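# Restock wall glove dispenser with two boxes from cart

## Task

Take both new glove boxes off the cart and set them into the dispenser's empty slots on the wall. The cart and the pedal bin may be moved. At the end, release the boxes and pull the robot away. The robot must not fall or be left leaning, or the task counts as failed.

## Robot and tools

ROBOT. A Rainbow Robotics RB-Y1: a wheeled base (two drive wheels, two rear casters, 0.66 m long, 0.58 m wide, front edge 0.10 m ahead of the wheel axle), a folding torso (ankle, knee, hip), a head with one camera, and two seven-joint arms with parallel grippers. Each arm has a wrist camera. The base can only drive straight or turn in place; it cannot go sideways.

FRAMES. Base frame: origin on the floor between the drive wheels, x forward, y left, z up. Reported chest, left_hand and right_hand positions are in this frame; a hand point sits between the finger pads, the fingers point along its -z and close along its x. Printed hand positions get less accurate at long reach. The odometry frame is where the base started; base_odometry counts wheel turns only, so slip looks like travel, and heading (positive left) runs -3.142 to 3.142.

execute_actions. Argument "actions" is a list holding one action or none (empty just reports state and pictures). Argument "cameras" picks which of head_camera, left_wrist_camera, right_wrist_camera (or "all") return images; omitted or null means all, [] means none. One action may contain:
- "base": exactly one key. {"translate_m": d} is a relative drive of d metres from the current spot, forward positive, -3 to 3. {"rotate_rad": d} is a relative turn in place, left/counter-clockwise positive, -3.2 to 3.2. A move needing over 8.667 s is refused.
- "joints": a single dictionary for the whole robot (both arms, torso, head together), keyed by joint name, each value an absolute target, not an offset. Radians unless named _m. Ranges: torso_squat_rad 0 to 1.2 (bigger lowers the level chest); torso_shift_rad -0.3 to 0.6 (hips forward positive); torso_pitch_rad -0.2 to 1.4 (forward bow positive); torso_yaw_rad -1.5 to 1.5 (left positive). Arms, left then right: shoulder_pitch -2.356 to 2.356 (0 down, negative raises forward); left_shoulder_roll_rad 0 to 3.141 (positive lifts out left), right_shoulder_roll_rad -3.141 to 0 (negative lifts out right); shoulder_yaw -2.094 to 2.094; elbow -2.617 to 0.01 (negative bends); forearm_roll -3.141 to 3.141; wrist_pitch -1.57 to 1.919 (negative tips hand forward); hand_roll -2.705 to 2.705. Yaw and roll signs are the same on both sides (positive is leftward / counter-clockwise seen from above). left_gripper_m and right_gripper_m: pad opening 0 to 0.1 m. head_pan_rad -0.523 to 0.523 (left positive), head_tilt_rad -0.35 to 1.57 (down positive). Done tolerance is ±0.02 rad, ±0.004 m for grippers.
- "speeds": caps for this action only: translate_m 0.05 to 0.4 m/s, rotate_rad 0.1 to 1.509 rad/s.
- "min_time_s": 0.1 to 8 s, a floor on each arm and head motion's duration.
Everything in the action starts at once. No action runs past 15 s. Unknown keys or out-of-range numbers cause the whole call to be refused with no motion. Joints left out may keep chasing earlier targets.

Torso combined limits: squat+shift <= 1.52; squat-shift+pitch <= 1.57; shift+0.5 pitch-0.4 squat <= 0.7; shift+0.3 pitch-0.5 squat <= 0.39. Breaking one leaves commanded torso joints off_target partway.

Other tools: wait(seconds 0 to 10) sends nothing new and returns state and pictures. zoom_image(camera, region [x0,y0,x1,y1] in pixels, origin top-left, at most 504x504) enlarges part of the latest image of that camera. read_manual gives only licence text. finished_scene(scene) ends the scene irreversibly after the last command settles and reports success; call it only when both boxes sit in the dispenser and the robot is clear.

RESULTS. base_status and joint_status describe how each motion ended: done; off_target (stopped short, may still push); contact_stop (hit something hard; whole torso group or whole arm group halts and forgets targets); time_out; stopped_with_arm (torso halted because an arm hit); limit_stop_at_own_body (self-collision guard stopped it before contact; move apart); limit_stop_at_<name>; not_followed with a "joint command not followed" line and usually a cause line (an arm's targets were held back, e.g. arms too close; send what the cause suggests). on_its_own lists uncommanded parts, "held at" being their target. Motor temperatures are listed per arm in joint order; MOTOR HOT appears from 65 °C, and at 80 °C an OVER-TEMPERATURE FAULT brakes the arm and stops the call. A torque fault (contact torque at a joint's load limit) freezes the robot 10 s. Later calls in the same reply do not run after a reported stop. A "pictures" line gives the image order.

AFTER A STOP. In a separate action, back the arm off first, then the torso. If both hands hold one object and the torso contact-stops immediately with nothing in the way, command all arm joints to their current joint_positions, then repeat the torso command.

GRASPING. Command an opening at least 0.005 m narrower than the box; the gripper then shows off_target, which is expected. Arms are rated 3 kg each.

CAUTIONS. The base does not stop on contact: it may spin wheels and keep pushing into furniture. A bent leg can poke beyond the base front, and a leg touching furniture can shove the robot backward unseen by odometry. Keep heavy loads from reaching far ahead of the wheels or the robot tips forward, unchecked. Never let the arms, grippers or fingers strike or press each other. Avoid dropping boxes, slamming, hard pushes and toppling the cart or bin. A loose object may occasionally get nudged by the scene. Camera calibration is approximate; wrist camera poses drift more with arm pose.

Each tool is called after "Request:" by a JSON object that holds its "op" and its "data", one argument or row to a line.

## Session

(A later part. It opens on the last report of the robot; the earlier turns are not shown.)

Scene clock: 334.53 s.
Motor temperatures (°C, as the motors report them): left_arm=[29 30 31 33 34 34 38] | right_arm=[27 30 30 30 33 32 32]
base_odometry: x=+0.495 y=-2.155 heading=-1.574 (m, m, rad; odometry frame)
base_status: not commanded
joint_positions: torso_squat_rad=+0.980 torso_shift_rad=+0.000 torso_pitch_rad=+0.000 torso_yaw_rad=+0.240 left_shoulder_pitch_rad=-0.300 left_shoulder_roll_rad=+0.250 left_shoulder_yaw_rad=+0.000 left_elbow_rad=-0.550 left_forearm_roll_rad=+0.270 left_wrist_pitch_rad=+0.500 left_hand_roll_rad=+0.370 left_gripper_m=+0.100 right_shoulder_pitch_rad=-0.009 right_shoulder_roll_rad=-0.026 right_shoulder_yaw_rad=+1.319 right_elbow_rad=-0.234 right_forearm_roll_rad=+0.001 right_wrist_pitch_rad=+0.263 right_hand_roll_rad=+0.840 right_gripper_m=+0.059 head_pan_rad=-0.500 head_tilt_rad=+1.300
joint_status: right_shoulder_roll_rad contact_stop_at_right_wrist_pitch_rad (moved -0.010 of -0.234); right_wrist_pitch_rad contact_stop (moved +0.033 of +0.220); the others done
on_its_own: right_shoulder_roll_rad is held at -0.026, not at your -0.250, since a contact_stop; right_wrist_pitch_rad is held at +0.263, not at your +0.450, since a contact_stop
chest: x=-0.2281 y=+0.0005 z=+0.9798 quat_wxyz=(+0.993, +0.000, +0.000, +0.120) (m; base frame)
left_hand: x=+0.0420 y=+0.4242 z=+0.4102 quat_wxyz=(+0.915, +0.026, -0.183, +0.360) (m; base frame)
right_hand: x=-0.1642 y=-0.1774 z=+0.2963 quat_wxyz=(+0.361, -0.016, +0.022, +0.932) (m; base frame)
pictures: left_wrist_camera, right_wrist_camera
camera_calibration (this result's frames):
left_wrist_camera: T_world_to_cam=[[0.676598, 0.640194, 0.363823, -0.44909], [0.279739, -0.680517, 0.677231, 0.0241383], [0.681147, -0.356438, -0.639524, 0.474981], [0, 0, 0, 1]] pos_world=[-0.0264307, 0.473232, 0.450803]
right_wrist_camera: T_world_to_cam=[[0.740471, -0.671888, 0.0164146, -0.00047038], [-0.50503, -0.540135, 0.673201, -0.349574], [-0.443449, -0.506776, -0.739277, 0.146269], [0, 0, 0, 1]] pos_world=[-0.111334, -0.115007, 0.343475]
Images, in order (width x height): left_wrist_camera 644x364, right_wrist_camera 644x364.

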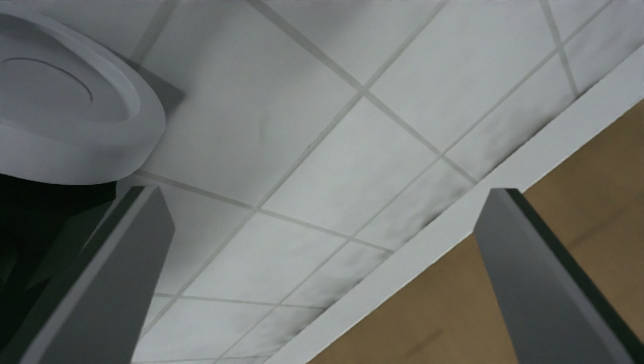

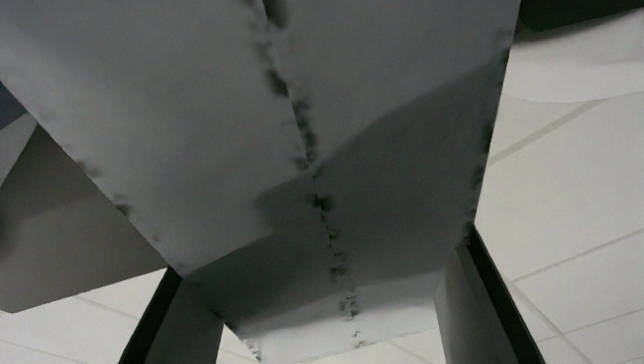

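Request:
{"op": "execute_actions", "data": {
  "actions": [
    {"joints":{"right_gripper_m":0.045,"right_shoulder_roll_rad":-0.02,"right_wrist_pitch_rad":0.24,"torso_squat_rad":0.88}}
  ],
  "cameras": ["right_wrist_camera"]
}}

Scene clock: 340.03 s.
Motor temperatures (°C, as the motors report them): left_arm=[29 30 31 33 34 34 38] | right_arm=[27 30 30 30 33 32 32]
base_odometry: x=+0.495 y=-2.155 heading=-1.574 (m, m, rad; odometry frame)
base_status: not commanded
joint_positions: torso_squat_rad=+0.880 torso_shift_rad=+0.000 torso_pitch_rad=+0.000 torso_yaw_rad=+0.240 left_shoulder_pitch_rad=-0.300 left_shoulder_roll_rad=+0.250 left_shoulder_yaw_rad=+0.000 left_elbow_rad=-0.550 left_forearm_roll_rad=+0.270 left_wrist_pitch_rad=+0.500 left_hand_roll_rad=+0.370 left_gripper_m=+0.100 right_shoulder_pitch_rad=-0.008 right_shoulder_roll_rad=-0.020 right_shoulder_yaw_rad=+1.319 right_elbow_rad=-0.233 right_forearm_roll_rad=+0.001 right_wrist_pitch_rad=+0.240 right_hand_roll_rad=+0.840 right_gripper_m=+0.045 head_pan_rad=-0.500 head_tilt_rad=+1.300
joint_status: all done
chest: x=-0.2277 y=+0.0006 z=+1.0359 quat_wxyz=(+0.993, +0.000, +0.000, +0.120) (m; base frame)
left_hand: x=+0.0420 y=+0.4242 z=+0.4661 quat_wxyz=(+0.915, +0.026, -0.183, +0.360) (m; base frame)
right_hand: x=-0.1661 y=-0.1688 z=+0.3524 quat_wxyz=(+0.361, -0.010, +0.010, +0.932) (m; base frame)
pictures: right_wrist_camera
camera_calibration (this result's frames):
right_wrist_camera: T_world_to_cam=[[0.740271, -0.672299, -0.00355277, 0.012691], [-0.503305, -0.557679, 0.660059, -0.381649], [-0.445738, -0.486834, -0.751205, 0.198417], [0, 0, 0, 1]] pos_world=[-0.113039, -0.107709, 0.401008]
Images, in order (width x height): right_wrist_camera 644x364.

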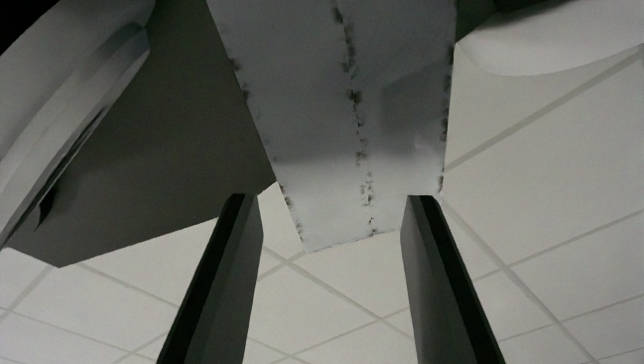

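Request:
{"op": "execute_actions", "data": {
  "actions": [
    {"joints":{"right_gripper_m":0.1,"right_hand_roll_rad":1.1,"right_shoulder_roll_rad":-0.008}}
  ],
  "cameras": []
}}

Request:
{"op": "execute_actions", "data": {
  "actions": [
    {"joints":{"torso_squat_rad":1.0}}
  ],
  "cameras": ["right_wrist_camera"]
}}

Scene clock: 347.43 s.
Motor temperatures (°C, as the motors report them): left_arm=[29 30 31 33 34 34 38] | right_arm=[27 30 30 30 33 32 32]
base_odometry: x=+0.495 y=-2.155 heading=-1.574 (m, m, rad; odometry frame)
base_status: not commanded
joint_positions: torso_squat_rad=+0.880 torso_shift_rad=+0.000 torso_pitch_rad=+0.000 torso_yaw_rad=+0.240 left_shoulder_pitch_rad=-0.300 left_shoulder_roll_rad=+0.250 left_shoulder_yaw_rad=+0.000 left_elbow_rad=-0.550 left_forearm_roll_rad=+0.270 left_wrist_pitch_rad=+0.500 left_hand_roll_rad=+0.370 left_gripper_m=+0.100 right_shoulder_pitch_rad=-0.008 right_shoulder_roll_rad=-0.008 right_shoulder_yaw_rad=+1.319 right_elbow_rad=-0.233 right_forearm_roll_rad=+0.001 right_wrist_pitch_rad=+0.240 right_hand_roll_rad=+1.100 right_gripper_m=+0.099 head_pan_rad=-0.500 head_tilt_rad=+1.300
joint_status: all done
chest: x=-0.2277 y=+0.0006 z=+1.0359 quat_wxyz=(+0.993, +0.000, +0.000, +0.120) (m; base frame)
left_hand: x=+0.0420 y=+0.4242 z=+0.4661 quat_wxyz=(+0.915, +0.026, -0.183, +0.360) (m; base frame)
right_hand: x=-0.1683 y=-0.1597 z=+0.3529 quat_wxyz=(+0.237, -0.006, +0.005, +0.971) (m; base frame)
pictures: none
No camera images: the call's "cameras" was empty. Leave "cameras" out to get every camera's image.

Scene clock: 348.70 s.
Motor temperatures (°C, as the motors report them): left_arm=[29 30 31 33 34 34 38] | right_arm=[27 30 30 30 33 32 32]
base_odometry: x=+0.495 y=-2.155 heading=-1.574 (m, m, rad; odometry frame)
base_status: not commanded
joint_positions: torso_squat_rad=+1.000 torso_shift_rad=+0.000 torso_pitch_rad=-0.001 torso_yaw_rad=+0.240 left_shoulder_pitch_rad=-0.300 left_shoulder_roll_rad=+0.250 left_shoulder_yaw_rad=+0.000 left_elbow_rad=-0.550 left_forearm_roll_rad=+0.270 left_wrist_pitch_rad=+0.500 left_hand_roll_rad=+0.370 left_gripper_m=+0.100 right_shoulder_pitch_rad=-0.008 right_shoulder_roll_rad=-0.008 right_shoulder_yaw_rad=+1.319 right_elbow_rad=-0.233 right_forearm_roll_rad=+0.001 right_wrist_pitch_rad=+0.240 right_hand_roll_rad=+1.100 right_gripper_m=+0.099 head_pan_rad=-0.500 head_tilt_rad=+1.300
joint_status: all done
chest: x=-0.2282 y=+0.0005 z=+0.9681 quat_wxyz=(+0.993, +0.000, +0.000, +0.120) (m; base frame)
left_hand: x=+0.0420 y=+0.4241 z=+0.3985 quat_wxyz=(+0.915, +0.026, -0.183, +0.360) (m; base frame)
right_hand: x=-0.1682 y=-0.1597 z=+0.2852 quat_wxyz=(+0.237, -0.006, +0.005, +0.971) (m; base frame)
pictures: right_wrist_camera
camera_calibration (this result's frames):
right_wrist_camera: T_world_to_cam=[[0.888059, -0.459495, -0.0146793, 0.0821637], [-0.337711, -0.673689, 0.657339, -0.323234], [-0.311934, -0.578799, -0.753452, 0.15986], [0, 0, 0, 1]] pos_world=[-0.13226, -0.0874785, 0.334128]
Images, in order (width x height): right_wrist_camera 644x364.

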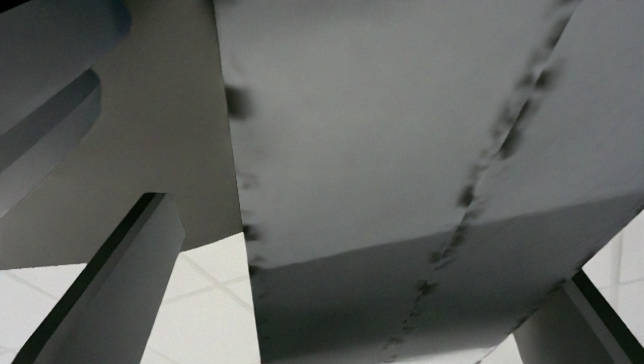

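Request:
{"op": "execute_actions", "data": {
  "actions": [
    {"joints":{"torso_squat_rad":0.9,"right_hand_roll_rad":0.9}}
  ],
  "cameras": ["right_wrist_camera"]
}}

Scene clock: 353.83 s.
Motor temperatures (°C, as the motors report them): left_arm=[29 30 31 33 34 34 38] | right_arm=[27 30 30 30 33 32 32]
base_odometry: x=+0.495 y=-2.155 heading=-1.574 (m, m, rad; odometry frame)
base_status: not commanded
joint_positions: torso_squat_rad=+0.900 torso_shift_rad=+0.000 torso_pitch_rad=+0.000 torso_yaw_rad=+0.240 left_shoulder_pitch_rad=-0.300 left_shoulder_roll_rad=+0.250 left_shoulder_yaw_rad=+0.000 left_elbow_rad=-0.550 left_forearm_roll_rad=+0.270 left_wrist_pitch_rad=+0.500 left_hand_roll_rad=+0.370 left_gripper_m=+0.100 right_shoulder_pitch_rad=-0.008 right_shoulder_roll_rad=-0.008 right_shoulder_yaw_rad=+1.319 right_elbow_rad=-0.233 right_forearm_roll_rad=+0.001 right_wrist_pitch_rad=+0.240 right_hand_roll_rad=+0.900 right_gripper_m=+0.099 head_pan_rad=-0.500 head_tilt_rad=+1.300
joint_status: all done
chest: x=-0.2278 y=+0.0006 z=+1.0251 quat_wxyz=(+0.993, +0.000, +0.000, +0.120) (m; base frame)
left_hand: x=+0.0420 y=+0.4242 z=+0.4552 quat_wxyz=(+0.915, +0.026, -0.183, +0.360) (m; base frame)
right_hand: x=-0.1683 y=-0.1597 z=+0.3420 quat_wxyz=(+0.333, -0.006, +0.005, +0.943) (m; base frame)
pictures: right_wrist_camera
camera_calibration (this result's frames):
right_wrist_camera: T_world_to_cam=[[0.779178, -0.626644, -0.014094, 0.0379041], [-0.466091, -0.594286, 0.655426, -0.36888], [-0.419095, -0.504125, -0.755128, 0.197162], [0, 0, 0, 1]] pos_world=[-0.118836, -0.0960738, 0.39119]
Images, in order (width x height): right_wrist_camera 644x364.

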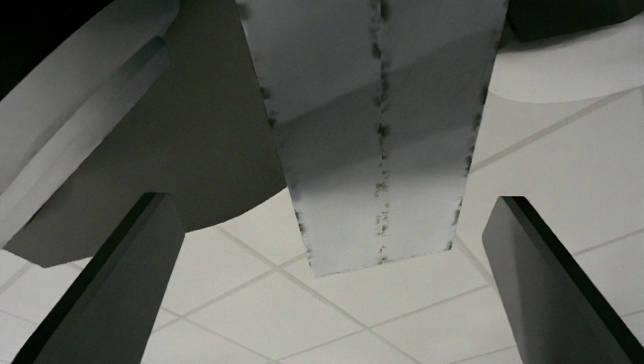

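Request:
{"op": "execute_actions", "data": {
  "actions": [
    {"joints":{"torso_yaw_rad":0.36,"right_hand_roll_rad":0.8}}
  ],
  "cameras": []
}}

Request:
{"op": "execute_actions", "data": {
  "actions": [
    {"joints":{"torso_squat_rad":1.05}}
  ],
  "cameras": ["right_wrist_camera"]
}}

Scene clock: 359.93 s.
Motor temperatures (°C, as the motors report them): left_arm=[29 30 31 33 34 34 38] | right_arm=[27 30 30 30 33 32 32]
base_odometry: x=+0.495 y=-2.155 heading=-1.574 (m, m, rad; odometry frame)
base_status: not commanded
joint_positions: torso_squat_rad=+0.900 torso_shift_rad=+0.000 torso_pitch_rad=+0.000 torso_yaw_rad=+0.360 left_shoulder_pitch_rad=-0.300 left_shoulder_roll_rad=+0.250 left_shoulder_yaw_rad=+0.000 left_elbow_rad=-0.550 left_forearm_roll_rad=+0.270 left_wrist_pitch_rad=+0.500 left_hand_roll_rad=+0.370 left_gripper_m=+0.100 right_shoulder_pitch_rad=-0.007 right_shoulder_roll_rad=-0.008 right_shoulder_yaw_rad=+1.319 right_elbow_rad=-0.233 right_forearm_roll_rad=+0.001 right_wrist_pitch_rad=+0.240 right_hand_roll_rad=+0.800 right_gripper_m=+0.099 head_pan_rad=-0.500 head_tilt_rad=+1.300
joint_status: all done
chest: x=-0.2278 y=+0.0006 z=+1.0251 quat_wxyz=(+0.984, +0.000, +0.000, +0.179) (m; base frame)
left_hand: x=-0.0106 y=+0.4534 z=+0.4552 quat_wxyz=(+0.891, +0.037, -0.181, +0.414) (m; base frame)
right_hand: x=-0.1496 y=-0.1514 z=+0.3420 quat_wxyz=(+0.324, -0.007, +0.004, +0.946) (m; base frame)
pictures: none
No camera images: the call's "cameras" was empty. Leave "cameras" out to get every camera's image.

Scene clock: 361.03 s.
Motor temperatures (°C, as the motors report them): left_arm=[29 30 31 33 34 34 38] | right_arm=[27 30 30 30 33 32 32]
base_odometry: x=+0.495 y=-2.155 heading=-1.574 (m, m, rad; odometry frame)
base_status: not commanded
joint_positions: torso_squat_rad=+0.938 torso_shift_rad=+0.000 torso_pitch_rad=+0.000 torso_yaw_rad=+0.360 left_shoulder_pitch_rad=-0.300 left_shoulder_roll_rad=+0.250 left_shoulder_yaw_rad=+0.000 left_elbow_rad=-0.550 left_forearm_roll_rad=+0.270 left_wrist_pitch_rad=+0.500 left_hand_roll_rad=+0.370 left_gripper_m=+0.100 right_shoulder_pitch_rad=-0.007 right_shoulder_roll_rad=-0.008 right_shoulder_yaw_rad=+1.319 right_elbow_rad=-0.233 right_forearm_roll_rad=+0.001 right_wrist_pitch_rad=+0.240 right_hand_roll_rad=+0.800 right_gripper_m=+0.099 head_pan_rad=-0.500 head_tilt_rad=+1.300
joint_status: torso_squat_rad limit_stop_at_own_body (moved +0.038 of +0.150)
on_its_own: torso_squat_rad is held at +0.938, not at your +1.050, since a limit_stop_at_own_body
chest: x=-0.2280 y=+0.0006 z=+1.0039 quat_wxyz=(+0.984, +0.000, +0.000, +0.179) (m; base frame)
left_hand: x=-0.0106 y=+0.4534 z=+0.4342 quat_wxyz=(+0.891, +0.037, -0.181, +0.414) (m; base frame)
right_hand: x=-0.1497 y=-0.1514 z=+0.3209 quat_wxyz=(+0.324, -0.007, +0.004, +0.946) (m; base frame)
pictures: right_wrist_camera
camera_calibration (this result's frames):
right_wrist_camera: T_world_to_cam=[[0.791483, -0.611042, -0.0135265, 0.032288], [-0.455208, -0.604111, 0.654092, -0.340858], [-0.407849, -0.511545, -0.756294, 0.194168], [0, 0, 0, 1]] pos_world=[-0.101526, -0.0868612, 0.370237]
Images, in order (width x height): right_wrist_camera 644x364.

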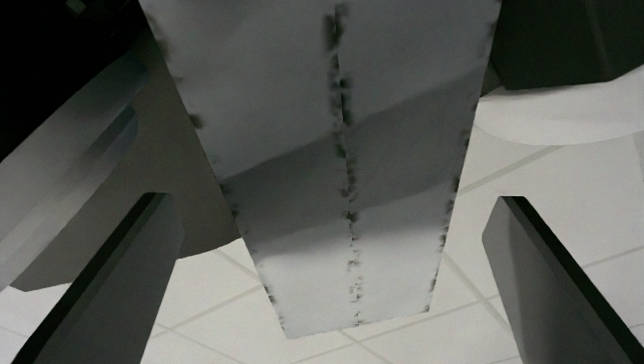

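Request:
{"op": "execute_actions", "data": {
  "actions": [
    {"joints":{"torso_squat_rad":0.75,"right_hand_roll_rad":-2.34},"min_time_s":2}
  ],
  "cameras": []
}}

Request:
{"op": "execute_actions", "data": {
  "actions": [
    {"joints":{"torso_squat_rad":1.05}}
  ],
  "cameras": ["right_wrist_camera"]
}}

Scene clock: 367.00 s.
Motor temperatures (°C, as the motors report them): left_arm=[29 30 31 33 34 34 38] | right_arm=[27 30 30 30 33 32 32]
base_odometry: x=+0.495 y=-2.155 heading=-1.574 (m, m, rad; odometry frame)
base_status: not commanded
joint_positions: torso_squat_rad=+0.761 torso_shift_rad=+0.001 torso_pitch_rad=+0.000 torso_yaw_rad=+0.360 left_shoulder_pitch_rad=-0.300 left_shoulder_roll_rad=+0.250 left_shoulder_yaw_rad=+0.000 left_elbow_rad=-0.550 left_forearm_roll_rad=+0.270 left_wrist_pitch_rad=+0.500 left_hand_roll_rad=+0.370 left_gripper_m=+0.100 right_shoulder_pitch_rad=-0.007 right_shoulder_roll_rad=-0.008 right_shoulder_yaw_rad=+1.319 right_elbow_rad=-0.233 right_forearm_roll_rad=+0.001 right_wrist_pitch_rad=+0.240 right_hand_roll_rad=+0.800 right_gripper_m=+0.099 head_pan_rad=-0.500 head_tilt_rad=+1.300
joint_status: torso_squat_rad limit_stop_at_own_body (moved -0.177 of -0.188); right_hand_roll_rad limit_stop_at_own_body (moved +0.000 of -3.140)
on_its_own: right_hand_roll_rad is held at +0.800, not at your -2.340, since a limit_stop_at_own_body
chest: x=-0.2276 y=+0.0006 z=+1.0968 quat_wxyz=(+0.984, +0.000, +0.000, +0.179) (m; base frame)
left_hand: x=-0.0106 y=+0.4535 z=+0.5270 quat_wxyz=(+0.891, +0.037, -0.181, +0.414) (m; base frame)
right_hand: x=-0.1497 y=-0.1513 z=+0.4138 quat_wxyz=(+0.324, -0.007, +0.004, +0.946) (m; base frame)
pictures: none
No camera images: the call's "cameras" was empty. Leave "cameras" out to get every camera's image.

not run: a stop came earlier in this reply.

Request:
{"op": "execute_actions", "data": {
  "actions": [
    {"joints":{"right_shoulder_roll_rad":-0.35}}
  ],
  "cameras": []
}}

Request:
{"op": "execute_actions", "data": {
  "actions": [
    {"joints":{"right_hand_roll_rad":-2.34}}
  ],
  "cameras": []
}}

Request:
{"op": "execute_actions", "data": {
  "actions": [
    {"joints":{"right_shoulder_roll_rad":-0.008}}
  ],
  "cameras": []
}}

Request:
{"op": "execute_actions", "data": {
  "actions": [
    {"joints":{"torso_squat_rad":1.05}}
  ],
  "cameras": ["right_wrist_camera"]
}}

Scene clock: 373.60 s.
Motor temperatures (°C, as the motors report them): left_arm=[29 30 31 33 34 34 38] | right_arm=[27 30 30 30 33 32 32]
base_odometry: x=+0.495 y=-2.155 heading=-1.574 (m, m, rad; odometry frame)
base_status: not commanded
joint_positions: torso_squat_rad=+0.761 torso_shift_rad=+0.001 torso_pitch_rad=+0.000 torso_yaw_rad=+0.360 left_shoulder_pitch_rad=-0.300 left_shoulder_roll_rad=+0.250 left_shoulder_yaw_rad=+0.000 left_elbow_rad=-0.550 left_forearm_roll_rad=+0.270 left_wrist_pitch_rad=+0.500 left_hand_roll_rad=+0.370 left_gripper_m=+0.100 right_shoulder_pitch_rad=-0.007 right_shoulder_roll_rad=-0.350 right_shoulder_yaw_rad=+1.319 right_elbow_rad=-0.233 right_forearm_roll_rad=+0.001 right_wrist_pitch_rad=+0.240 right_hand_roll_rad=+0.800 right_gripper_m=+0.099 head_pan_rad=-0.500 head_tilt_rad=+1.300
joint_status: all done
on_its_own: right_hand_roll_rad is held at +0.800, not at your -2.340, since a limit_stop_at_own_body
chest: x=-0.2276 y=+0.0006 z=+1.0968 quat_wxyz=(+0.984, +0.000, +0.000, +0.179) (m; base frame)
left_hand: x=-0.0106 y=+0.4535 z=+0.5271 quat_wxyz=(+0.891, +0.037, -0.181, +0.414) (m; base frame)
right_hand: x=-0.0580 y=-0.3937 z=+0.4412 quat_wxyz=(+0.319, -0.115, +0.135, +0.931) (m; base frame)
pictures: none
No camera images: the call's "cameras" was empty. Leave "cameras" out to get every camera's image.

Scene clock: 376.27 s.
Motor temperatures (°C, as the motors report them): left_arm=[29 30 31 33 34 34 38] | right_arm=[27 30 30 30 33 32 32]
base_odometry: x=+0.495 y=-2.155 heading=-1.574 (m, m, rad; odometry frame)
base_status: not commanded
joint_positions: torso_squat_rad=+0.761 torso_shift_rad=+0.001 torso_pitch_rad=+0.000 torso_yaw_rad=+0.360 left_shoulder_pitch_rad=-0.300 left_shoulder_roll_rad=+0.250 left_shoulder_yaw_rad=+0.000 left_elbow_rad=-0.550 left_forearm_roll_rad=+0.270 left_wrist_pitch_rad=+0.500 left_hand_roll_rad=+0.370 left_gripper_m=+0.100 right_shoulder_pitch_rad=-0.007 right_shoulder_roll_rad=-0.350 right_shoulder_yaw_rad=+1.319 right_elbow_rad=-0.233 right_forearm_roll_rad=+0.001 right_wrist_pitch_rad=+0.240 right_hand_roll_rad=-2.340 right_gripper_m=+0.099 head_pan_rad=-0.500 head_tilt_rad=+1.300
joint_status: all done
chest: x=-0.2276 y=+0.0006 z=+1.0968 quat_wxyz=(+0.984, +0.000, +0.000, +0.179) (m; base frame)
left_hand: x=-0.0106 y=+0.4535 z=+0.5271 quat_wxyz=(+0.891, +0.037, -0.181, +0.414) (m; base frame)
right_hand: x=-0.0580 y=-0.3937 z=+0.4412 quat_wxyz=(+0.931, -0.135, -0.115, -0.319) (m; base frame)
pictures: none
No camera images: the call's "cameras" was empty. Leave "cameras" out to get every camera's image.

Scene clock: 377.83 s.
Motor temperatures (°C, as the motors report them): left_arm=[29 30 31 33 34 34 38] | right_arm=[27 30 30 30 33 32 32]
base_odometry: x=+0.495 y=-2.155 heading=-1.574 (m, m, rad; odometry frame)
base_status: not commanded
joint_positions: torso_squat_rad=+0.761 torso_shift_rad=+0.001 torso_pitch_rad=+0.000 torso_yaw_rad=+0.360 left_shoulder_pitch_rad=-0.300 left_shoulder_roll_rad=+0.250 left_shoulder_yaw_rad=+0.000 left_elbow_rad=-0.550 left_forearm_roll_rad=+0.270 left_wrist_pitch_rad=+0.500 left_hand_roll_rad=+0.370 left_gripper_m=+0.100 right_shoulder_pitch_rad=-0.007 right_shoulder_roll_rad=-0.015 right_shoulder_yaw_rad=+1.319 right_elbow_rad=-0.234 right_forearm_roll_rad=+0.001 right_wrist_pitch_rad=+0.240 right_hand_roll_rad=-2.340 right_gripper_m=+0.099 head_pan_rad=-0.500 head_tilt_rad=+1.300
joint_status: right_shoulder_roll_rad limit_stop_at_own_body (moved +0.336 of +0.342)
chest: x=-0.2276 y=+0.0006 z=+1.0968 quat_wxyz=(+0.984, +0.000, +0.000, +0.179) (m; base frame)
left_hand: x=-0.0106 y=+0.4535 z=+0.5271 quat_wxyz=(+0.891, +0.037, -0.181, +0.414) (m; base frame)
right_hand: x=-0.1479 y=-0.1558 z=+0.4135 quat_wxyz=(+0.946, -0.006, -0.009, -0.323) (m; base frame)
pictures: none
No camera images: the call's "cameras" was empty. Leave "cameras" out to get every camera's image.

not run: a stop came earlier in this reply.

Request:
{"op": "execute_actions", "data": {
  "actions": [
    {"joints":{"torso_squat_rad":1.05}}
  ],
  "cameras": ["right_wrist_camera"]
}}

Scene clock: 381.63 s.
Motor temperatures (°C, as the motors report them): left_arm=[29 30 31 33 34 34 38] | right_arm=[27 30 30 30 33 32 32]
base_odometry: x=+0.495 y=-2.155 heading=-1.574 (m, m, rad; odometry frame)
base_status: not commanded
joint_positions: torso_squat_rad=+1.014 torso_shift_rad=+0.000 torso_pitch_rad=+0.000 torso_yaw_rad=+0.360 left_shoulder_pitch_rad=-0.300 left_shoulder_roll_rad=+0.250 left_shoulder_yaw_rad=+0.000 left_elbow_rad=-0.550 left_forearm_roll_rad=+0.270 left_wrist_pitch_rad=+0.500 left_hand_roll_rad=+0.370 left_gripper_m=+0.100 right_shoulder_pitch_rad=-0.007 right_shoulder_roll_rad=-0.015 right_shoulder_yaw_rad=+1.319 right_elbow_rad=-0.233 right_forearm_roll_rad=+0.001 right_wrist_pitch_rad=+0.240 right_hand_roll_rad=-2.340 right_gripper_m=+0.099 head_pan_rad=-0.500 head_tilt_rad=+1.300
joint_status: torso_squat_rad limit_stop_at_own_body (moved +0.253 of +0.289)
on_its_own: torso_squat_rad is held at +1.014, not at your +1.050, since a limit_stop_at_own_body
chest: x=-0.2282 y=+0.0005 z=+0.9600 quat_wxyz=(+0.984, +0.000, +0.000, +0.179) (m; base frame)
left_hand: x=-0.0107 y=+0.4534 z=+0.3904 quat_wxyz=(+0.891, +0.037, -0.181, +0.414) (m; base frame)
right_hand: x=-0.1479 y=-0.1561 z=+0.2767 quat_wxyz=(+0.946, -0.007, -0.009, -0.323) (m; base frame)
pictures: right_wrist_camera
camera_calibration (this result's frames):
right_wrist_camera: T_world_to_cam=[[-0.791686, 0.608827, -0.0506209, -0.00601], [0.438999, 0.624556, 0.645918, 0.012327], [0.424868, 0.489142, -0.761726, 0.439895], [0, 0, 0, 1]] pos_world=[-0.197067, -0.219211, 0.326813]
Images, in order (width x height): right_wrist_camera 644x364.

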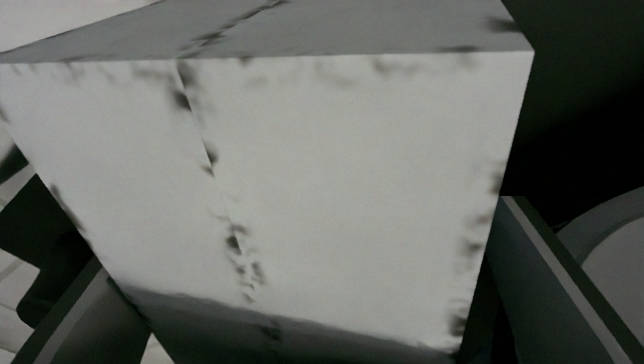

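Deep now. Grip and lift.

Request:
{"op": "execute_actions", "data": {
  "actions": [
    {"joints":{"right_gripper_m":0.05}}
  ],
  "cameras": []
}}

Request:
{"op": "execute_actions", "data": {
  "actions": [
    {"joints":{"torso_squat_rad":0.85}}
  ],
  "cameras": ["right_wrist_camera"]
}}

Scene clock: 387.37 s.
Motor temperatures (°C, as the motors report them): left_arm=[29 30 31 33 34 34 38] | right_arm=[27 30 30 30 33 32 32]
base_odometry: x=+0.495 y=-2.155 heading=-1.574 (m, m, rad; odometry frame)
base_status: not commanded
joint_positions: torso_squat_rad=+1.014 torso_shift_rad=+0.000 torso_pitch_rad=+0.000 torso_yaw_rad=+0.360 left_shoulder_pitch_rad=-0.300 left_shoulder_roll_rad=+0.250 left_shoulder_yaw_rad=+0.000 left_elbow_rad=-0.550 left_forearm_roll_rad=+0.270 left_wrist_pitch_rad=+0.500 left_hand_roll_rad=+0.370 left_gripper_m=+0.100 right_shoulder_pitch_rad=-0.008 right_shoulder_roll_rad=-0.016 right_shoulder_yaw_rad=+1.319 right_elbow_rad=-0.233 right_forearm_roll_rad=+0.001 right_wrist_pitch_rad=+0.240 right_hand_roll_rad=-2.340 right_gripper_m=+0.064 head_pan_rad=-0.500 head_tilt_rad=+1.300
joint_status: right_gripper_m off_target (ended at +0.064, target +0.050)
on_its_own: torso_squat_rad is held at +1.014, not at your +1.050, since a limit_stop_at_own_body
chest: x=-0.2282 y=+0.0005 z=+0.9600 quat_wxyz=(+0.984, +0.000, +0.000, +0.179) (m; base frame)
left_hand: x=-0.0107 y=+0.4534 z=+0.3904 quat_wxyz=(+0.891, +0.037, -0.181, +0.414) (m; base frame)
right_hand: x=-0.1469 y=-0.1575 z=+0.2767 quat_wxyz=(+0.946, -0.007, -0.010, -0.323) (m; base frame)
pictures: none
No camera images: the call's "cameras" was empty. Leave "cameras" out to get every camera's image.

Scene clock: 388.70 s.
Motor temperatures (°C, as the motors report them): left_arm=[29 30 31 33 34 34 38] | right_arm=[27 30 30 30 33 32 32]
base_odometry: x=+0.495 y=-2.155 heading=-1.574 (m, m, rad; odometry frame)
base_status: not commanded
joint_positions: torso_squat_rad=+0.850 torso_shift_rad=+0.000 torso_pitch_rad=+0.000 torso_yaw_rad=+0.360 left_shoulder_pitch_rad=-0.300 left_shoulder_roll_rad=+0.250 left_shoulder_yaw_rad=+0.000 left_elbow_rad=-0.550 left_forearm_roll_rad=+0.270 left_wrist_pitch_rad=+0.500 left_hand_roll_rad=+0.370 left_gripper_m=+0.100 right_shoulder_pitch_rad=-0.008 right_shoulder_roll_rad=-0.015 right_shoulder_yaw_rad=+1.319 right_elbow_rad=-0.233 right_forearm_roll_rad=+0.001 right_wrist_pitch_rad=+0.240 right_hand_roll_rad=-2.340 right_gripper_m=+0.050 head_pan_rad=-0.500 head_tilt_rad=+1.300
joint_status: all done
on_its_own: right_gripper_m moved -0.014 to your old target +0.050
chest: x=-0.2277 y=+0.0006 z=+1.0519 quat_wxyz=(+0.984, +0.000, +0.000, +0.179) (m; base frame)
left_hand: x=-0.0106 y=+0.4535 z=+0.4821 quat_wxyz=(+0.891, +0.037, -0.181, +0.414) (m; base frame)
right_hand: x=-0.1476 y=-0.1564 z=+0.3685 quat_wxyz=(+0.946, -0.007, -0.009, -0.323) (m; base frame)
pictures: right_wrist_camera
camera_calibration (this result's frames):
right_wrist_camera: T_world_to_cam=[[-0.791763, 0.60872, -0.0507124, -0.00102701], [0.439176, 0.625002, 0.645365, -0.046639], [0.424542, 0.488705, -0.762189, 0.509896], [0, 0, 0, 1]] pos_world=[-0.196803, -0.219414, 0.418684]
Images, in order (width x height): right_wrist_camera 644x364.

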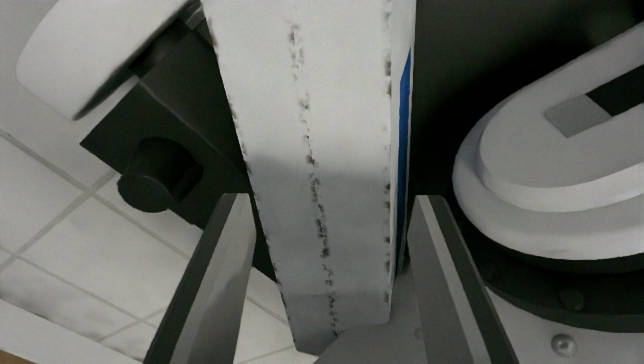

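Request:
{"op": "execute_actions", "data": {
  "actions": [
    {"joints":{"right_gripper_m":0.1}}
  ],
  "cameras": []
}}

Request:
{"op": "execute_actions", "data": {
  "actions": [
    {"joints":{"torso_squat_rad":1.0}}
  ],
  "cameras": ["right_wrist_camera"]
}}

Request:
{"op": "execute_actions", "data": {
  "actions": [
    {"joints":{"right_gripper_m":0.05}}
  ],
  "cameras": []
}}

Request:
{"op": "execute_actions", "data": {
  "actions": [
    {"joints":{"torso_squat_rad":0.93,"right_shoulder_roll_rad":-0.15},"min_time_s":2}
  ],
  "cameras": ["right_wrist_camera"]
}}

Scene clock: 397.50 s.
Motor temperatures (°C, as the motors report them): left_arm=[29 30 31 33 34 34 38] | right_arm=[27 30 30 30 33 32 32]
base_odometry: x=+0.495 y=-2.155 heading=-1.574 (m, m, rad; odometry frame)
base_status: not commanded
joint_positions: torso_squat_rad=+0.850 torso_shift_rad=+0.000 torso_pitch_rad=+0.000 torso_yaw_rad=+0.360 left_shoulder_pitch_rad=-0.300 left_shoulder_roll_rad=+0.250 left_shoulder_yaw_rad=+0.000 left_elbow_rad=-0.550 left_forearm_roll_rad=+0.270 left_wrist_pitch_rad=+0.500 left_hand_roll_rad=+0.370 left_gripper_m=+0.100 right_shoulder_pitch_rad=-0.008 right_shoulder_roll_rad=-0.015 right_shoulder_yaw_rad=+1.319 right_elbow_rad=-0.233 right_forearm_roll_rad=+0.001 right_wrist_pitch_rad=+0.240 right_hand_roll_rad=-2.340 right_gripper_m=+0.099 head_pan_rad=-0.500 head_tilt_rad=+1.300
joint_status: all done
chest: x=-0.2277 y=+0.0006 z=+1.0519 quat_wxyz=(+0.984, +0.000, +0.000, +0.179) (m; base frame)
left_hand: x=-0.0106 y=+0.4535 z=+0.4821 quat_wxyz=(+0.891, +0.037, -0.181, +0.414) (m; base frame)
right_hand: x=-0.1476 y=-0.1564 z=+0.3685 quat_wxyz=(+0.946, -0.007, -0.009, -0.323) (m; base frame)
pictures: none
No camera images: the call's "cameras" was empty. Leave "cameras" out to get every camera's image.

Scene clock: 398.87 s.
Motor temperatures (°C, as the motors report them): left_arm=[29 30 31 33 34 34 38] | right_arm=[27 30 30 30 33 32 32]
base_odometry: x=+0.495 y=-2.155 heading=-1.574 (m, m, rad; odometry frame)
base_status: not commanded
joint_positions: torso_squat_rad=+1.000 torso_shift_rad=+0.000 torso_pitch_rad=+0.000 torso_yaw_rad=+0.360 left_shoulder_pitch_rad=-0.300 left_shoulder_roll_rad=+0.250 left_shoulder_yaw_rad=+0.000 left_elbow_rad=-0.550 left_forearm_roll_rad=+0.270 left_wrist_pitch_rad=+0.500 left_hand_roll_rad=+0.370 left_gripper_m=+0.100 right_shoulder_pitch_rad=-0.008 right_shoulder_roll_rad=-0.015 right_shoulder_yaw_rad=+1.319 right_elbow_rad=-0.233 right_forearm_roll_rad=+0.001 right_wrist_pitch_rad=+0.240 right_hand_roll_rad=-2.340 right_gripper_m=+0.099 head_pan_rad=-0.500 head_tilt_rad=+1.300
joint_status: all done
chest: x=-0.2282 y=+0.0005 z=+0.9681 quat_wxyz=(+0.984, +0.000, +0.000, +0.179) (m; base frame)
left_hand: x=-0.0107 y=+0.4534 z=+0.3985 quat_wxyz=(+0.891, +0.037, -0.181, +0.414) (m; base frame)
right_hand: x=-0.1476 y=-0.1564 z=+0.2848 quat_wxyz=(+0.946, -0.007, -0.009, -0.323) (m; base frame)
pictures: right_wrist_camera
camera_calibration (this result's frames):
right_wrist_camera: T_world_to_cam=[[-0.791708, 0.608751, -0.0511859, -0.00513666], [0.438738, 0.624896, 0.645766, 0.00718014], [0.425097, 0.488801, -0.761818, 0.4461], [0, 0, 0, 1]] pos_world=[-0.196852, -0.219414, 0.334947]
Images, in order (width x height): right_wrist_camera 644x364.

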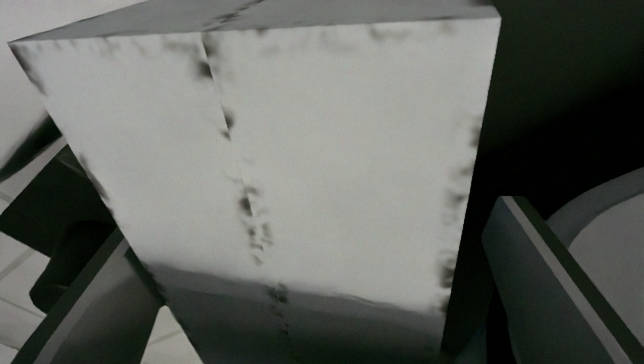

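Scene clock: 399.83 s.
Motor temperatures (°C, as the motors report them): left_arm=[29 30 31 33 34 34 38] | right_arm=[27 30 30 30 33 32 32]
base_odometry: x=+0.495 y=-2.155 heading=-1.574 (m, m, rad; odometry frame)
base_status: not commanded
joint_positions: torso_squat_rad=+1.000 torso_shift_rad=+0.000 torso_pitch_rad=+0.000 torso_yaw_rad=+0.360 left_shoulder_pitch_rad=-0.300 left_shoulder_roll_rad=+0.250 left_shoulder_yaw_rad=+0.000 left_elbow_rad=-0.550 left_forearm_roll_rad=+0.270 left_wrist_pitch_rad=+0.500 left_hand_roll_rad=+0.370 left_gripper_m=+0.100 right_shoulder_pitch_rad=-0.008 right_shoulder_roll_rad=-0.017 right_shoulder_yaw_rad=+1.319 right_elbow_rad=-0.232 right_forearm_roll_rad=+0.001 right_wrist_pitch_rad=+0.240 right_hand_roll_rad=-2.340 right_gripper_m=+0.062 head_pan_rad=-0.500 head_tilt_rad=+1.300
joint_status: right_gripper_m off_target (ended at +0.062, target +0.050)
chest: x=-0.2282 y=+0.0005 z=+0.9681 quat_wxyz=(+0.984, +0.000, +0.000, +0.179) (m; base frame)
left_hand: x=-0.0107 y=+0.4534 z=+0.3985 quat_wxyz=(+0.891, +0.037, -0.181, +0.414) (m; base frame)
right_hand: x=-0.1467 y=-0.1578 z=+0.2848 quat_wxyz=(+0.946, -0.008, -0.010, -0.323) (m; base frame)
pictures: none
No camera images: the call's "cameras" was empty. Leave "cameras" out to get every camera's image.

Scene clock: 402.13 s.
Motor temperatures (°C, as the motors report them): left_arm=[29 30 31 33 34 34 38] | right_arm=[27 30 30 30 33 32 32]
base_odometry: x=+0.495 y=-2.155 heading=-1.574 (m, m, rad; odometry frame)
base_status: not commanded
joint_positions: torso_squat_rad=+0.930 torso_shift_rad=+0.000 torso_pitch_rad=+0.000 torso_yaw_rad=+0.360 left_shoulder_pitch_rad=-0.300 left_shoulder_roll_rad=+0.250 left_shoulder_yaw_rad=+0.000 left_elbow_rad=-0.550 left_forearm_roll_rad=+0.270 left_wrist_pitch_rad=+0.500 left_hand_roll_rad=+0.370 left_gripper_m=+0.100 right_shoulder_pitch_rad=-0.006 right_shoulder_roll_rad=-0.146 right_shoulder_yaw_rad=+1.319 right_elbow_rad=-0.235 right_forearm_roll_rad=+0.001 right_wrist_pitch_rad=+0.239 right_hand_roll_rad=-2.340 right_gripper_m=+0.051 head_pan_rad=-0.500 head_tilt_rad=+1.300
joint_status: all done
on_its_own: right_gripper_m moved -0.011 to your old target +0.050
chest: x=-0.2278 y=+0.0005 z=+1.0084 quat_wxyz=(+0.984, +0.000, +0.000, +0.179) (m; base frame)
left_hand: x=-0.0107 y=+0.4534 z=+0.4387 quat_wxyz=(+0.891, +0.037, -0.181, +0.414) (m; base frame)
right_hand: x=-0.1130 y=-0.2493 z=+0.3256 quat_wxyz=(+0.944, -0.056, -0.050, -0.323) (m; base frame)
pictures: right_wrist_camera
camera_calibration (this result's frames):
right_wrist_camera: T_world_to_cam=[[-0.786228, 0.597172, -0.158841, 0.11369], [0.412211, 0.698351, 0.585139, 0.0588308], [0.460355, 0.394577, -0.795225, 0.499211], [0, 0, 0, 1]] pos_world=[-0.164678, -0.305954, 0.380619]
Images, in order (width x height): right_wrist_camera 644x364.

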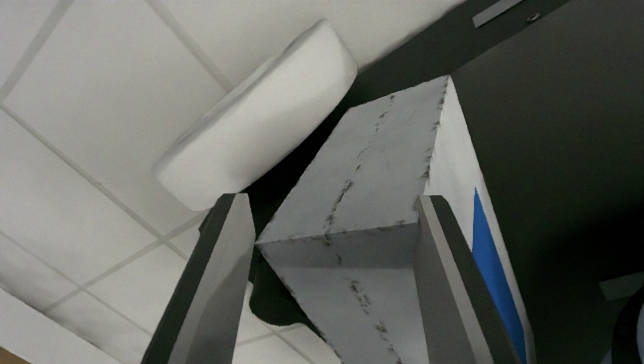

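Request:
{"op": "execute_actions", "data": {
  "actions": [
    {"joints":{"torso_squat_rad":0.5,"right_gripper_m":0.1,"right_shoulder_roll_rad":-0.3}}
  ],
  "cameras": []
}}

Request:
{"op": "execute_actions", "data": {
  "actions": [
    {"joints":{"torso_yaw_rad":-0.4,"right_shoulder_yaw_rad":0,"right_elbow_rad":-0.2,"right_wrist_pitch_rad":0.2,"right_hand_roll_rad":-0.5,"right_shoulder_roll_rad":-0.15},"base":{"rotate_rad":-1.567}}
  ],
  "cameras": ["right_wrist_camera"]
}}

Scene clock: 414.13 s.
Motor temperatures (°C, as the motors report them): left_arm=[29 30 31 33 34 34 38] | right_arm=[27 30 30 31 33 32 32]
base_odometry: x=+0.495 y=-2.155 heading=-1.574 (m, m, rad; odometry frame)
base_status: not commanded
joint_positions: torso_squat_rad=+0.500 torso_shift_rad=+0.001 torso_pitch_rad=+0.001 torso_yaw_rad=+0.360 left_shoulder_pitch_rad=-0.300 left_shoulder_roll_rad=+0.250 left_shoulder_yaw_rad=+0.000 left_elbow_rad=-0.550 left_forearm_roll_rad=+0.270 left_wrist_pitch_rad=+0.500 left_hand_roll_rad=+0.370 left_gripper_m=+0.100 right_shoulder_pitch_rad=-0.007 right_shoulder_roll_rad=-0.300 right_shoulder_yaw_rad=+1.319 right_elbow_rad=-0.233 right_forearm_roll_rad=+0.001 right_wrist_pitch_rad=+0.240 right_hand_roll_rad=-2.340 right_gripper_m=+0.099 head_pan_rad=-0.500 head_tilt_rad=+1.300
joint_status: all done
chest: x=-0.2275 y=+0.0007 z=+1.2042 quat_wxyz=(+0.984, +0.000, +0.000, +0.179) (m; base frame)
left_hand: x=-0.0105 y=+0.4536 z=+0.6344 quat_wxyz=(+0.891, +0.037, -0.181, +0.414) (m; base frame)
right_hand: x=-0.0713 y=-0.3588 z=+0.5390 quat_wxyz=(+0.935, -0.116, -0.099, -0.320) (m; base frame)
pictures: none
No camera images: the call's "cameras" was empty. Leave "cameras" out to get every camera's image.

Scene clock: 418.13 s.
Motor temperatures (°C, as the motors report them): left_arm=[29 30 31 33 34 34 38] | right_arm=[27 30 30 31 33 32 32]
base_odometry: x=+0.495 y=-2.154 heading=-3.141 (m, m, rad; odometry frame)
base_status: done
joint_positions: torso_squat_rad=+0.500 torso_shift_rad=+0.001 torso_pitch_rad=+0.000 torso_yaw_rad=-0.400 left_shoulder_pitch_rad=-0.300 left_shoulder_roll_rad=+0.250 left_shoulder_yaw_rad=+0.000 left_elbow_rad=-0.550 left_forearm_roll_rad=+0.270 left_wrist_pitch_rad=+0.500 left_hand_roll_rad=+0.370 left_gripper_m=+0.100 right_shoulder_pitch_rad=-0.007 right_shoulder_roll_rad=-0.150 right_shoulder_yaw_rad=+0.000 right_elbow_rad=-0.200 right_forearm_roll_rad=+0.001 right_wrist_pitch_rad=+0.200 right_hand_roll_rad=-0.500 right_gripper_m=+0.099 head_pan_rad=-0.500 head_tilt_rad=+1.300
joint_status: all done
chest: x=-0.2276 y=+0.0006 z=+1.2042 quat_wxyz=(+0.980, +0.000, +0.000, -0.199) (m; base frame)
left_hand: x=+0.2419 y=+0.1793 z=+0.6345 quat_wxyz=(+0.981, -0.033, -0.182, +0.054) (m; base frame)
right_hand: x=-0.3055 y=-0.3294 z=+0.5297 quat_wxyz=(+0.898, -0.075, -0.007, -0.432) (m; base frame)
pictures: right_wrist_camera
camera_calibration (this result's frames):
right_wrist_camera: T_world_to_cam=[[-0.628837, 0.770259, -0.106137, 0.119782], [0.611202, 0.574063, 0.54487, 0.115851], [0.480621, 0.277763, -0.831776, 0.768851], [0, 0, 0, 1]] pos_world=[-0.365011, -0.372327, 0.589102]
Images, in order (width x height): right_wrist_camera 644x364.

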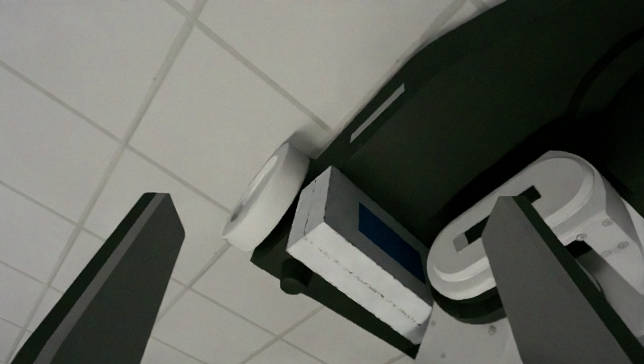

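Request:
{"op": "execute_actions", "data": {
  "actions": [
    {"joints":{"torso_yaw_rad":1.04,"torso_shift_rad":-0.3,"torso_squat_rad":0.7,"right_shoulder_yaw_rad":0,"right_elbow_rad":0,"right_wrist_pitch_rad":0,"right_hand_roll_rad":-1.69,"right_shoulder_roll_rad":-0.08,"left_shoulder_pitch_rad":0,"left_elbow_rad":-0.3}}
  ],
  "cameras": ["right_wrist_camera"]
}}

Scene clock: 440.57 s.
Motor temperatures (°C, as the motors report them): left_arm=[29 30 31 32 34 34 38] | right_arm=[27 30 30 30 33 32 32]
base_odometry: x=+0.495 y=-2.154 heading=-3.141 (m, m, rad; odometry frame)
base_status: not commanded
joint_positions: torso_squat_rad=+0.676 torso_shift_rad=-0.264 torso_pitch_rad=+0.000 torso_yaw_rad=+0.871 left_shoulder_pitch_rad=+0.000 left_shoulder_roll_rad=+0.250 left_shoulder_yaw_rad=+0.000 left_elbow_rad=-0.300 left_forearm_roll_rad=+0.270 left_wrist_pitch_rad=+0.500 left_hand_roll_rad=+0.370 left_gripper_m=+0.100 right_shoulder_pitch_rad=-0.007 right_shoulder_roll_rad=-0.080 right_shoulder_yaw_rad=+0.000 right_elbow_rad=+0.000 right_forearm_roll_rad=+0.001 right_wrist_pitch_rad=+0.000 right_hand_roll_rad=-1.690 right_gripper_m=+0.099 head_pan_rad=-0.500 head_tilt_rad=+1.300
joint_status: torso_squat_rad limit_stop_at_own_body (moved +0.176 of +0.200); torso_shift_rad limit_stop_at_own_body (moved -0.264 of -0.301); torso_yaw_rad limit_stop_at_own_body (moved +1.271 of +1.440); the others done
on_its_own: torso_squat_rad is held at +0.676, not at your +0.700, since a limit_stop_at_own_body; torso_shift_rad is held at -0.264, not at your -0.300, since a limit_stop_at_own_body; torso_yaw_rad is held at +0.870, not at your +1.040, since a limit_stop_at_own_body
chest: x=-0.3703 y=+0.0006 z=+1.1169 quat_wxyz=(+0.907, +0.000, +0.000, +0.422) (m; base frame)
left_hand: x=-0.6375 y=+0.2706 z=+0.4586 quat_wxyz=(+0.723, +0.048, +0.098, +0.683) (m; base frame)
right_hand: x=-0.1522 y=-0.1763 z=+0.4368 quat_wxyz=(+0.917, -0.008, -0.039, -0.397) (m; base frame)
pictures: right_wrist_camera
camera_calibration (this result's frames):
right_wrist_camera: T_world_to_cam=[[-0.681854, 0.72354, -0.107536, 0.0727924], [0.495391, 0.564925, 0.659884, -0.084593], [0.538203, 0.396673, -0.743632, 0.5666], [0, 0, 0, 1]] pos_world=[-0.213405, -0.229634, 0.484991]
Images, in order (width x height): right_wrist_camera 644x364.

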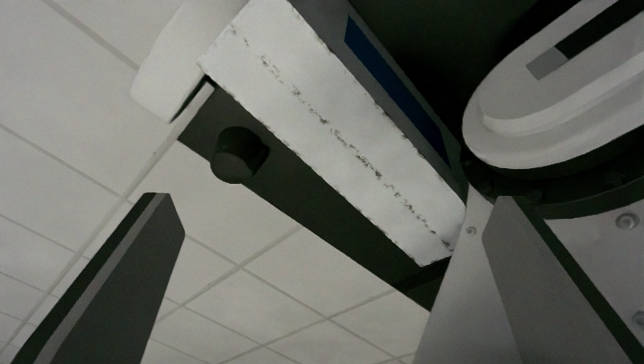

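Request:
{"op": "execute_actions", "data": {
  "actions": [
    {"joints":{"right_hand_roll_rad":-0.87,"right_shoulder_pitch_rad":0,"torso_squat_rad":0.88,"torso_shift_rad":-0.264,"torso_yaw_rad":0.87}}
  ],
  "cameras": ["right_wrist_camera"]
}}

Scene clock: 455.80 s.
Motor temperatures (°C, as the motors report them): left_arm=[29 30 31 32 34 34 38] | right_arm=[27 30 30 30 33 32 32]
base_odometry: x=+0.495 y=-2.154 heading=-3.141 (m, m, rad; odometry frame)
base_status: not commanded
joint_positions: torso_squat_rad=+0.880 torso_shift_rad=-0.264 torso_pitch_rad=+0.000 torso_yaw_rad=+0.870 left_shoulder_pitch_rad=+0.000 left_shoulder_roll_rad=+0.250 left_shoulder_yaw_rad=+0.000 left_elbow_rad=-0.300 left_forearm_roll_rad=+0.270 left_wrist_pitch_rad=+0.500 left_hand_roll_rad=+0.370 left_gripper_m=+0.100 right_shoulder_pitch_rad=+0.000 right_shoulder_roll_rad=-0.080 right_shoulder_yaw_rad=+0.000 right_elbow_rad=+0.000 right_forearm_roll_rad=+0.001 right_wrist_pitch_rad=+0.000 right_hand_roll_rad=-0.870 right_gripper_m=+0.099 head_pan_rad=-0.500 head_tilt_rad=+1.300
joint_status: all done
chest: x=-0.3443 y=+0.0005 z=+1.0205 quat_wxyz=(+0.907, +0.000, +0.000, +0.421) (m; base frame)
left_hand: x=-0.6112 y=+0.2708 z=+0.3622 quat_wxyz=(+0.723, +0.048, +0.098, +0.682) (m; base frame)
right_hand: x=-0.1297 y=-0.1807 z=+0.3404 quat_wxyz=(+0.999, -0.026, -0.030, +0.000) (m; base frame)
pictures: right_wrist_camera
camera_calibration (this result's frames):
right_wrist_camera: T_world_to_cam=[[-0.995933, -0.00632365, -0.089877, -0.0977247], [-0.0599681, 0.791011, 0.608856, -0.043447], [0.0672435, 0.611769, -0.788173, 0.47749], [0, 0, 0, 1]] pos_world=[-0.132041, -0.258365, 0.394015]
Images, in order (width x height): right_wrist_camera 644x364.

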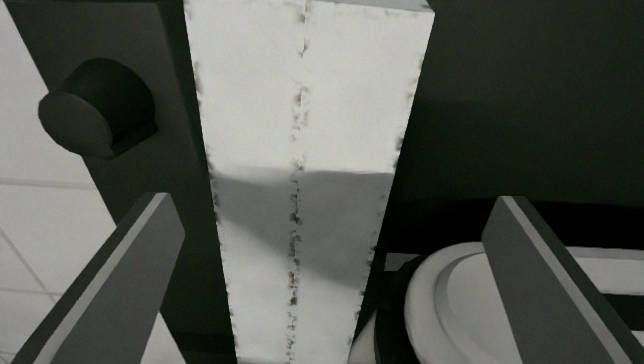

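Request:
{"op": "execute_actions", "data": {
  "actions": [
    {"joints":{"torso_squat_rad":1.02}}
  ],
  "cameras": ["right_wrist_camera"]
}}

Scene clock: 459.07 s.
Motor temperatures (°C, as the motors report them): left_arm=[29 30 31 32 34 34 38] | right_arm=[27 30 30 30 33 32 32]
base_odometry: x=+0.495 y=-2.154 heading=-3.141 (m, m, rad; odometry frame)
base_status: not commanded
joint_positions: torso_squat_rad=+1.020 torso_shift_rad=-0.264 torso_pitch_rad=+0.000 torso_yaw_rad=+0.870 left_shoulder_pitch_rad=+0.000 left_shoulder_roll_rad=+0.250 left_shoulder_yaw_rad=+0.000 left_elbow_rad=-0.300 left_forearm_roll_rad=+0.270 left_wrist_pitch_rad=+0.500 left_hand_roll_rad=+0.370 left_gripper_m=+0.100 right_shoulder_pitch_rad=+0.000 right_shoulder_roll_rad=-0.080 right_shoulder_yaw_rad=+0.000 right_elbow_rad=+0.000 right_forearm_roll_rad=+0.001 right_wrist_pitch_rad=+0.000 right_hand_roll_rad=-0.870 right_gripper_m=+0.099 head_pan_rad=-0.500 head_tilt_rad=+1.300
joint_status: all done
chest: x=-0.3237 y=+0.0004 z=+0.9436 quat_wxyz=(+0.907, +0.000, +0.000, +0.421) (m; base frame)
left_hand: x=-0.5904 y=+0.2707 z=+0.2852 quat_wxyz=(+0.723, +0.048, +0.098, +0.682) (m; base frame)
right_hand: x=-0.1092 y=-0.1809 z=+0.2636 quat_wxyz=(+0.999, -0.026, -0.030, +0.000) (m; base frame)
pictures: right_wrist_camera
camera_calibration (this result's frames):
right_wrist_camera: T_world_to_cam=[[-0.995952, -0.00626098, -0.0896707, -0.0842213], [-0.059774, 0.791181, 0.608654, 0.00483431], [0.067135, 0.61155, -0.788353, 0.415657], [0, 0, 0, 1]] pos_world=[-0.111497, -0.258547, 0.31719]
Images, in order (width x height): right_wrist_camera 644x364.

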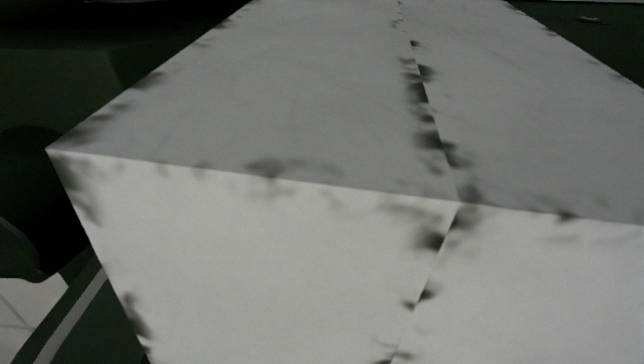

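Request:
{"op": "execute_actions", "data": {
  "actions": [
    {"joints":{"torso_squat_rad":1.05}}
  ],
  "cameras": []
}}

Request:
{"op": "execute_actions", "data": {
  "actions": [
    {"joints":{"right_gripper_m":0.05}}
  ],
  "cameras": []
}}

Request:
{"op": "execute_actions", "data": {
  "actions": [
    {"joints":{"torso_squat_rad":0.85}}
  ],
  "cameras": ["right_wrist_camera"]
}}

Scene clock: 464.63 s.
Motor temperatures (°C, as the motors report them): left_arm=[28 30 31 32 34 34 38] | right_arm=[27 30 30 30 33 32 32]
base_odometry: x=+0.495 y=-2.154 heading=-3.141 (m, m, rad; odometry frame)
base_status: not commanded
joint_positions: torso_squat_rad=+1.048 torso_shift_rad=-0.265 torso_pitch_rad=-0.007 torso_yaw_rad=+0.870 left_shoulder_pitch_rad=+0.000 left_shoulder_roll_rad=+0.250 left_shoulder_yaw_rad=+0.000 left_elbow_rad=-0.300 left_forearm_roll_rad=+0.270 left_wrist_pitch_rad=+0.500 left_hand_roll_rad=+0.370 left_gripper_m=+0.100 right_shoulder_pitch_rad=+0.001 right_shoulder_roll_rad=-0.079 right_shoulder_yaw_rad=+0.000 right_elbow_rad=+0.005 right_forearm_roll_rad=+0.001 right_wrist_pitch_rad=+0.001 right_hand_roll_rad=-0.870 right_gripper_m=+0.099 head_pan_rad=-0.500 head_tilt_rad=+1.300
joint_status: torso_squat_rad contact_stop (moved +0.028 of +0.030)
chest: x=-0.3217 y=+0.0019 z=+0.9274 quat_wxyz=(+0.907, -0.003, -0.002, +0.421) (m; base frame)
left_hand: x=-0.5838 y=+0.2699 z=+0.2663 quat_wxyz=(+0.723, +0.045, +0.097, +0.682) (m; base frame)
right_hand: x=-0.1055 y=-0.1843 z=+0.2496 quat_wxyz=(+0.999, -0.030, -0.031, +0.000) (m; base frame)
pictures: none
No camera images: the call's "cameras" was empty. Leave "cameras" out to get every camera's image.

not run: a stop came earlier in this reply.

not run: a stop came earlier in this reply.

Request:
{"op": "execute_actions", "data": {
  "actions": [
    {"joints":{"torso_squat_rad":1.03}}
  ],
  "cameras": []
}}

Request:
{"op": "execute_actions", "data": {
  "actions": [
    {"joints":{"right_gripper_m":0.05}}
  ],
  "cameras": []
}}

Request:
{"op": "execute_actions", "data": {
  "actions": [
    {"joints":{"torso_squat_rad":0.85}}
  ],
  "cameras": ["right_wrist_camera"]
}}

Scene clock: 470.17 s.
Motor temperatures (°C, as the motors report them): left_arm=[28 30 31 32 34 34 38] | right_arm=[27 30 30 31 33 32 32]
base_odometry: x=+0.495 y=-2.154 heading=-3.141 (m, m, rad; odometry frame)
base_status: not commanded
joint_positions: torso_squat_rad=+1.030 torso_shift_rad=-0.265 torso_pitch_rad=-0.005 torso_yaw_rad=+0.870 left_shoulder_pitch_rad=+0.000 left_shoulder_roll_rad=+0.250 left_shoulder_yaw_rad=+0.000 left_elbow_rad=-0.300 left_forearm_roll_rad=+0.270 left_wrist_pitch_rad=+0.500 left_hand_roll_rad=+0.370 left_gripper_m=+0.100 right_shoulder_pitch_rad=+0.001 right_shoulder_roll_rad=-0.080 right_shoulder_yaw_rad=+0.000 right_elbow_rad=+0.002 right_forearm_roll_rad=+0.001 right_wrist_pitch_rad=+0.000 right_hand_roll_rad=-0.870 right_gripper_m=+0.099 head_pan_rad=-0.500 head_tilt_rad=+1.300
joint_status: all done
chest: x=-0.3239 y=+0.0009 z=+0.9378 quat_wxyz=(+0.907, -0.002, -0.002, +0.421) (m; base frame)
left_hand: x=-0.5872 y=+0.2705 z=+0.2778 quat_wxyz=(+0.723, +0.046, +0.096, +0.682) (m; base frame)
right_hand: x=-0.1068 y=-0.1822 z=+0.2591 quat_wxyz=(+0.999, -0.028, -0.032, +0.000) (m; base frame)
pictures: none
No camera images: the call's "cameras" was empty. Leave "cameras" out to get every camera's image.

Scene clock: 471.13 s.
Motor temperatures (°C, as the motors report them): left_arm=[28 30 31 32 34 34 38] | right_arm=[27 30 30 31 33 32 32]
base_odometry: x=+0.495 y=-2.154 heading=-3.141 (m, m, rad; odometry frame)
base_status: not commanded
joint_positions: torso_squat_rad=+1.030 torso_shift_rad=-0.265 torso_pitch_rad=-0.005 torso_yaw_rad=+0.870 left_shoulder_pitch_rad=+0.000 left_shoulder_roll_rad=+0.250 left_shoulder_yaw_rad=+0.000 left_elbow_rad=-0.300 left_forearm_roll_rad=+0.270 left_wrist_pitch_rad=+0.500 left_hand_roll_rad=+0.370 left_gripper_m=+0.100 right_shoulder_pitch_rad=+0.002 right_shoulder_roll_rad=-0.078 right_shoulder_yaw_rad=+0.000 right_elbow_rad=+0.003 right_forearm_roll_rad=+0.001 right_wrist_pitch_rad=+0.001 right_hand_roll_rad=-0.870 right_gripper_m=+0.067 head_pan_rad=-0.500 head_tilt_rad=+1.300
joint_status: right_gripper_m off_target (ended at +0.067, target +0.050)
chest: x=-0.3238 y=+0.0009 z=+0.9378 quat_wxyz=(+0.907, -0.002, -0.002, +0.421) (m; base frame)
left_hand: x=-0.5872 y=+0.2705 z=+0.2779 quat_wxyz=(+0.723, +0.046, +0.097, +0.682) (m; base frame)
right_hand: x=-0.1091 y=-0.1825 z=+0.2590 quat_wxyz=(+0.999, -0.028, -0.030, +0.000) (m; base frame)
pictures: none
No camera images: the call's "cameras" was empty. Leave "cameras" out to get every camera's image.

Scene clock: 472.53 s.
Motor temperatures (°C, as the motors report them): left_arm=[28 30 31 32 34 34 38] | right_arm=[27 30 30 31 33 32 32]
base_odometry: x=+0.495 y=-2.154 heading=-3.141 (m, m, rad; odometry frame)
base_status: not commanded
joint_positions: torso_squat_rad=+0.850 torso_shift_rad=-0.265 torso_pitch_rad=-0.004 torso_yaw_rad=+0.870 left_shoulder_pitch_rad=+0.000 left_shoulder_roll_rad=+0.250 left_shoulder_yaw_rad=+0.000 left_elbow_rad=-0.300 left_forearm_roll_rad=+0.270 left_wrist_pitch_rad=+0.500 left_hand_roll_rad=+0.370 left_gripper_m=+0.100 right_shoulder_pitch_rad=-0.001 right_shoulder_roll_rad=-0.082 right_shoulder_yaw_rad=+0.000 right_elbow_rad=-0.001 right_forearm_roll_rad=+0.000 right_wrist_pitch_rad=+0.000 right_hand_roll_rad=-0.870 right_gripper_m=+0.062 head_pan_rad=-0.500 head_tilt_rad=+1.300
joint_status: all done
on_its_own: right_gripper_m moved -0.006 toward your old target +0.050
chest: x=-0.3501 y=+0.0006 z=+1.0358 quat_wxyz=(+0.907, -0.001, -0.002, +0.421) (m; base frame)
left_hand: x=-0.6139 y=+0.2709 z=+0.3763 quat_wxyz=(+0.723, +0.047, +0.096, +0.682) (m; base frame)
right_hand: x=-0.1306 y=-0.1811 z=+0.3568 quat_wxyz=(+0.999, -0.026, -0.034, +0.000) (m; base frame)
pictures: right_wrist_camera
camera_calibration (this result's frames):
right_wrist_camera: T_world_to_cam=[[-0.995266, -0.00544695, -0.0970379, -0.0943812], [-0.063635, 0.791183, 0.60826, -0.0534342], [0.0734616, 0.611555, -0.787784, 0.491343], [0, 0, 0, 1]] pos_world=[-0.133429, -0.258721, 0.410415]
Images, in order (width x height): right_wrist_camera 644x364.

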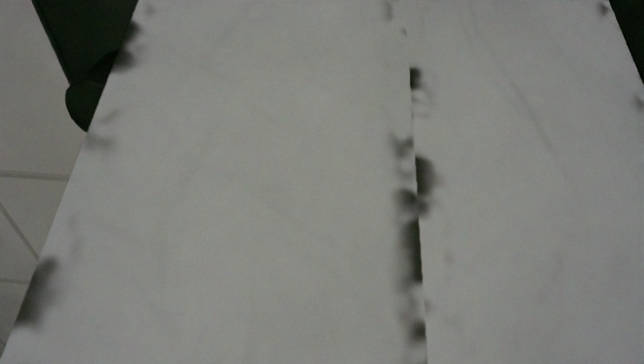

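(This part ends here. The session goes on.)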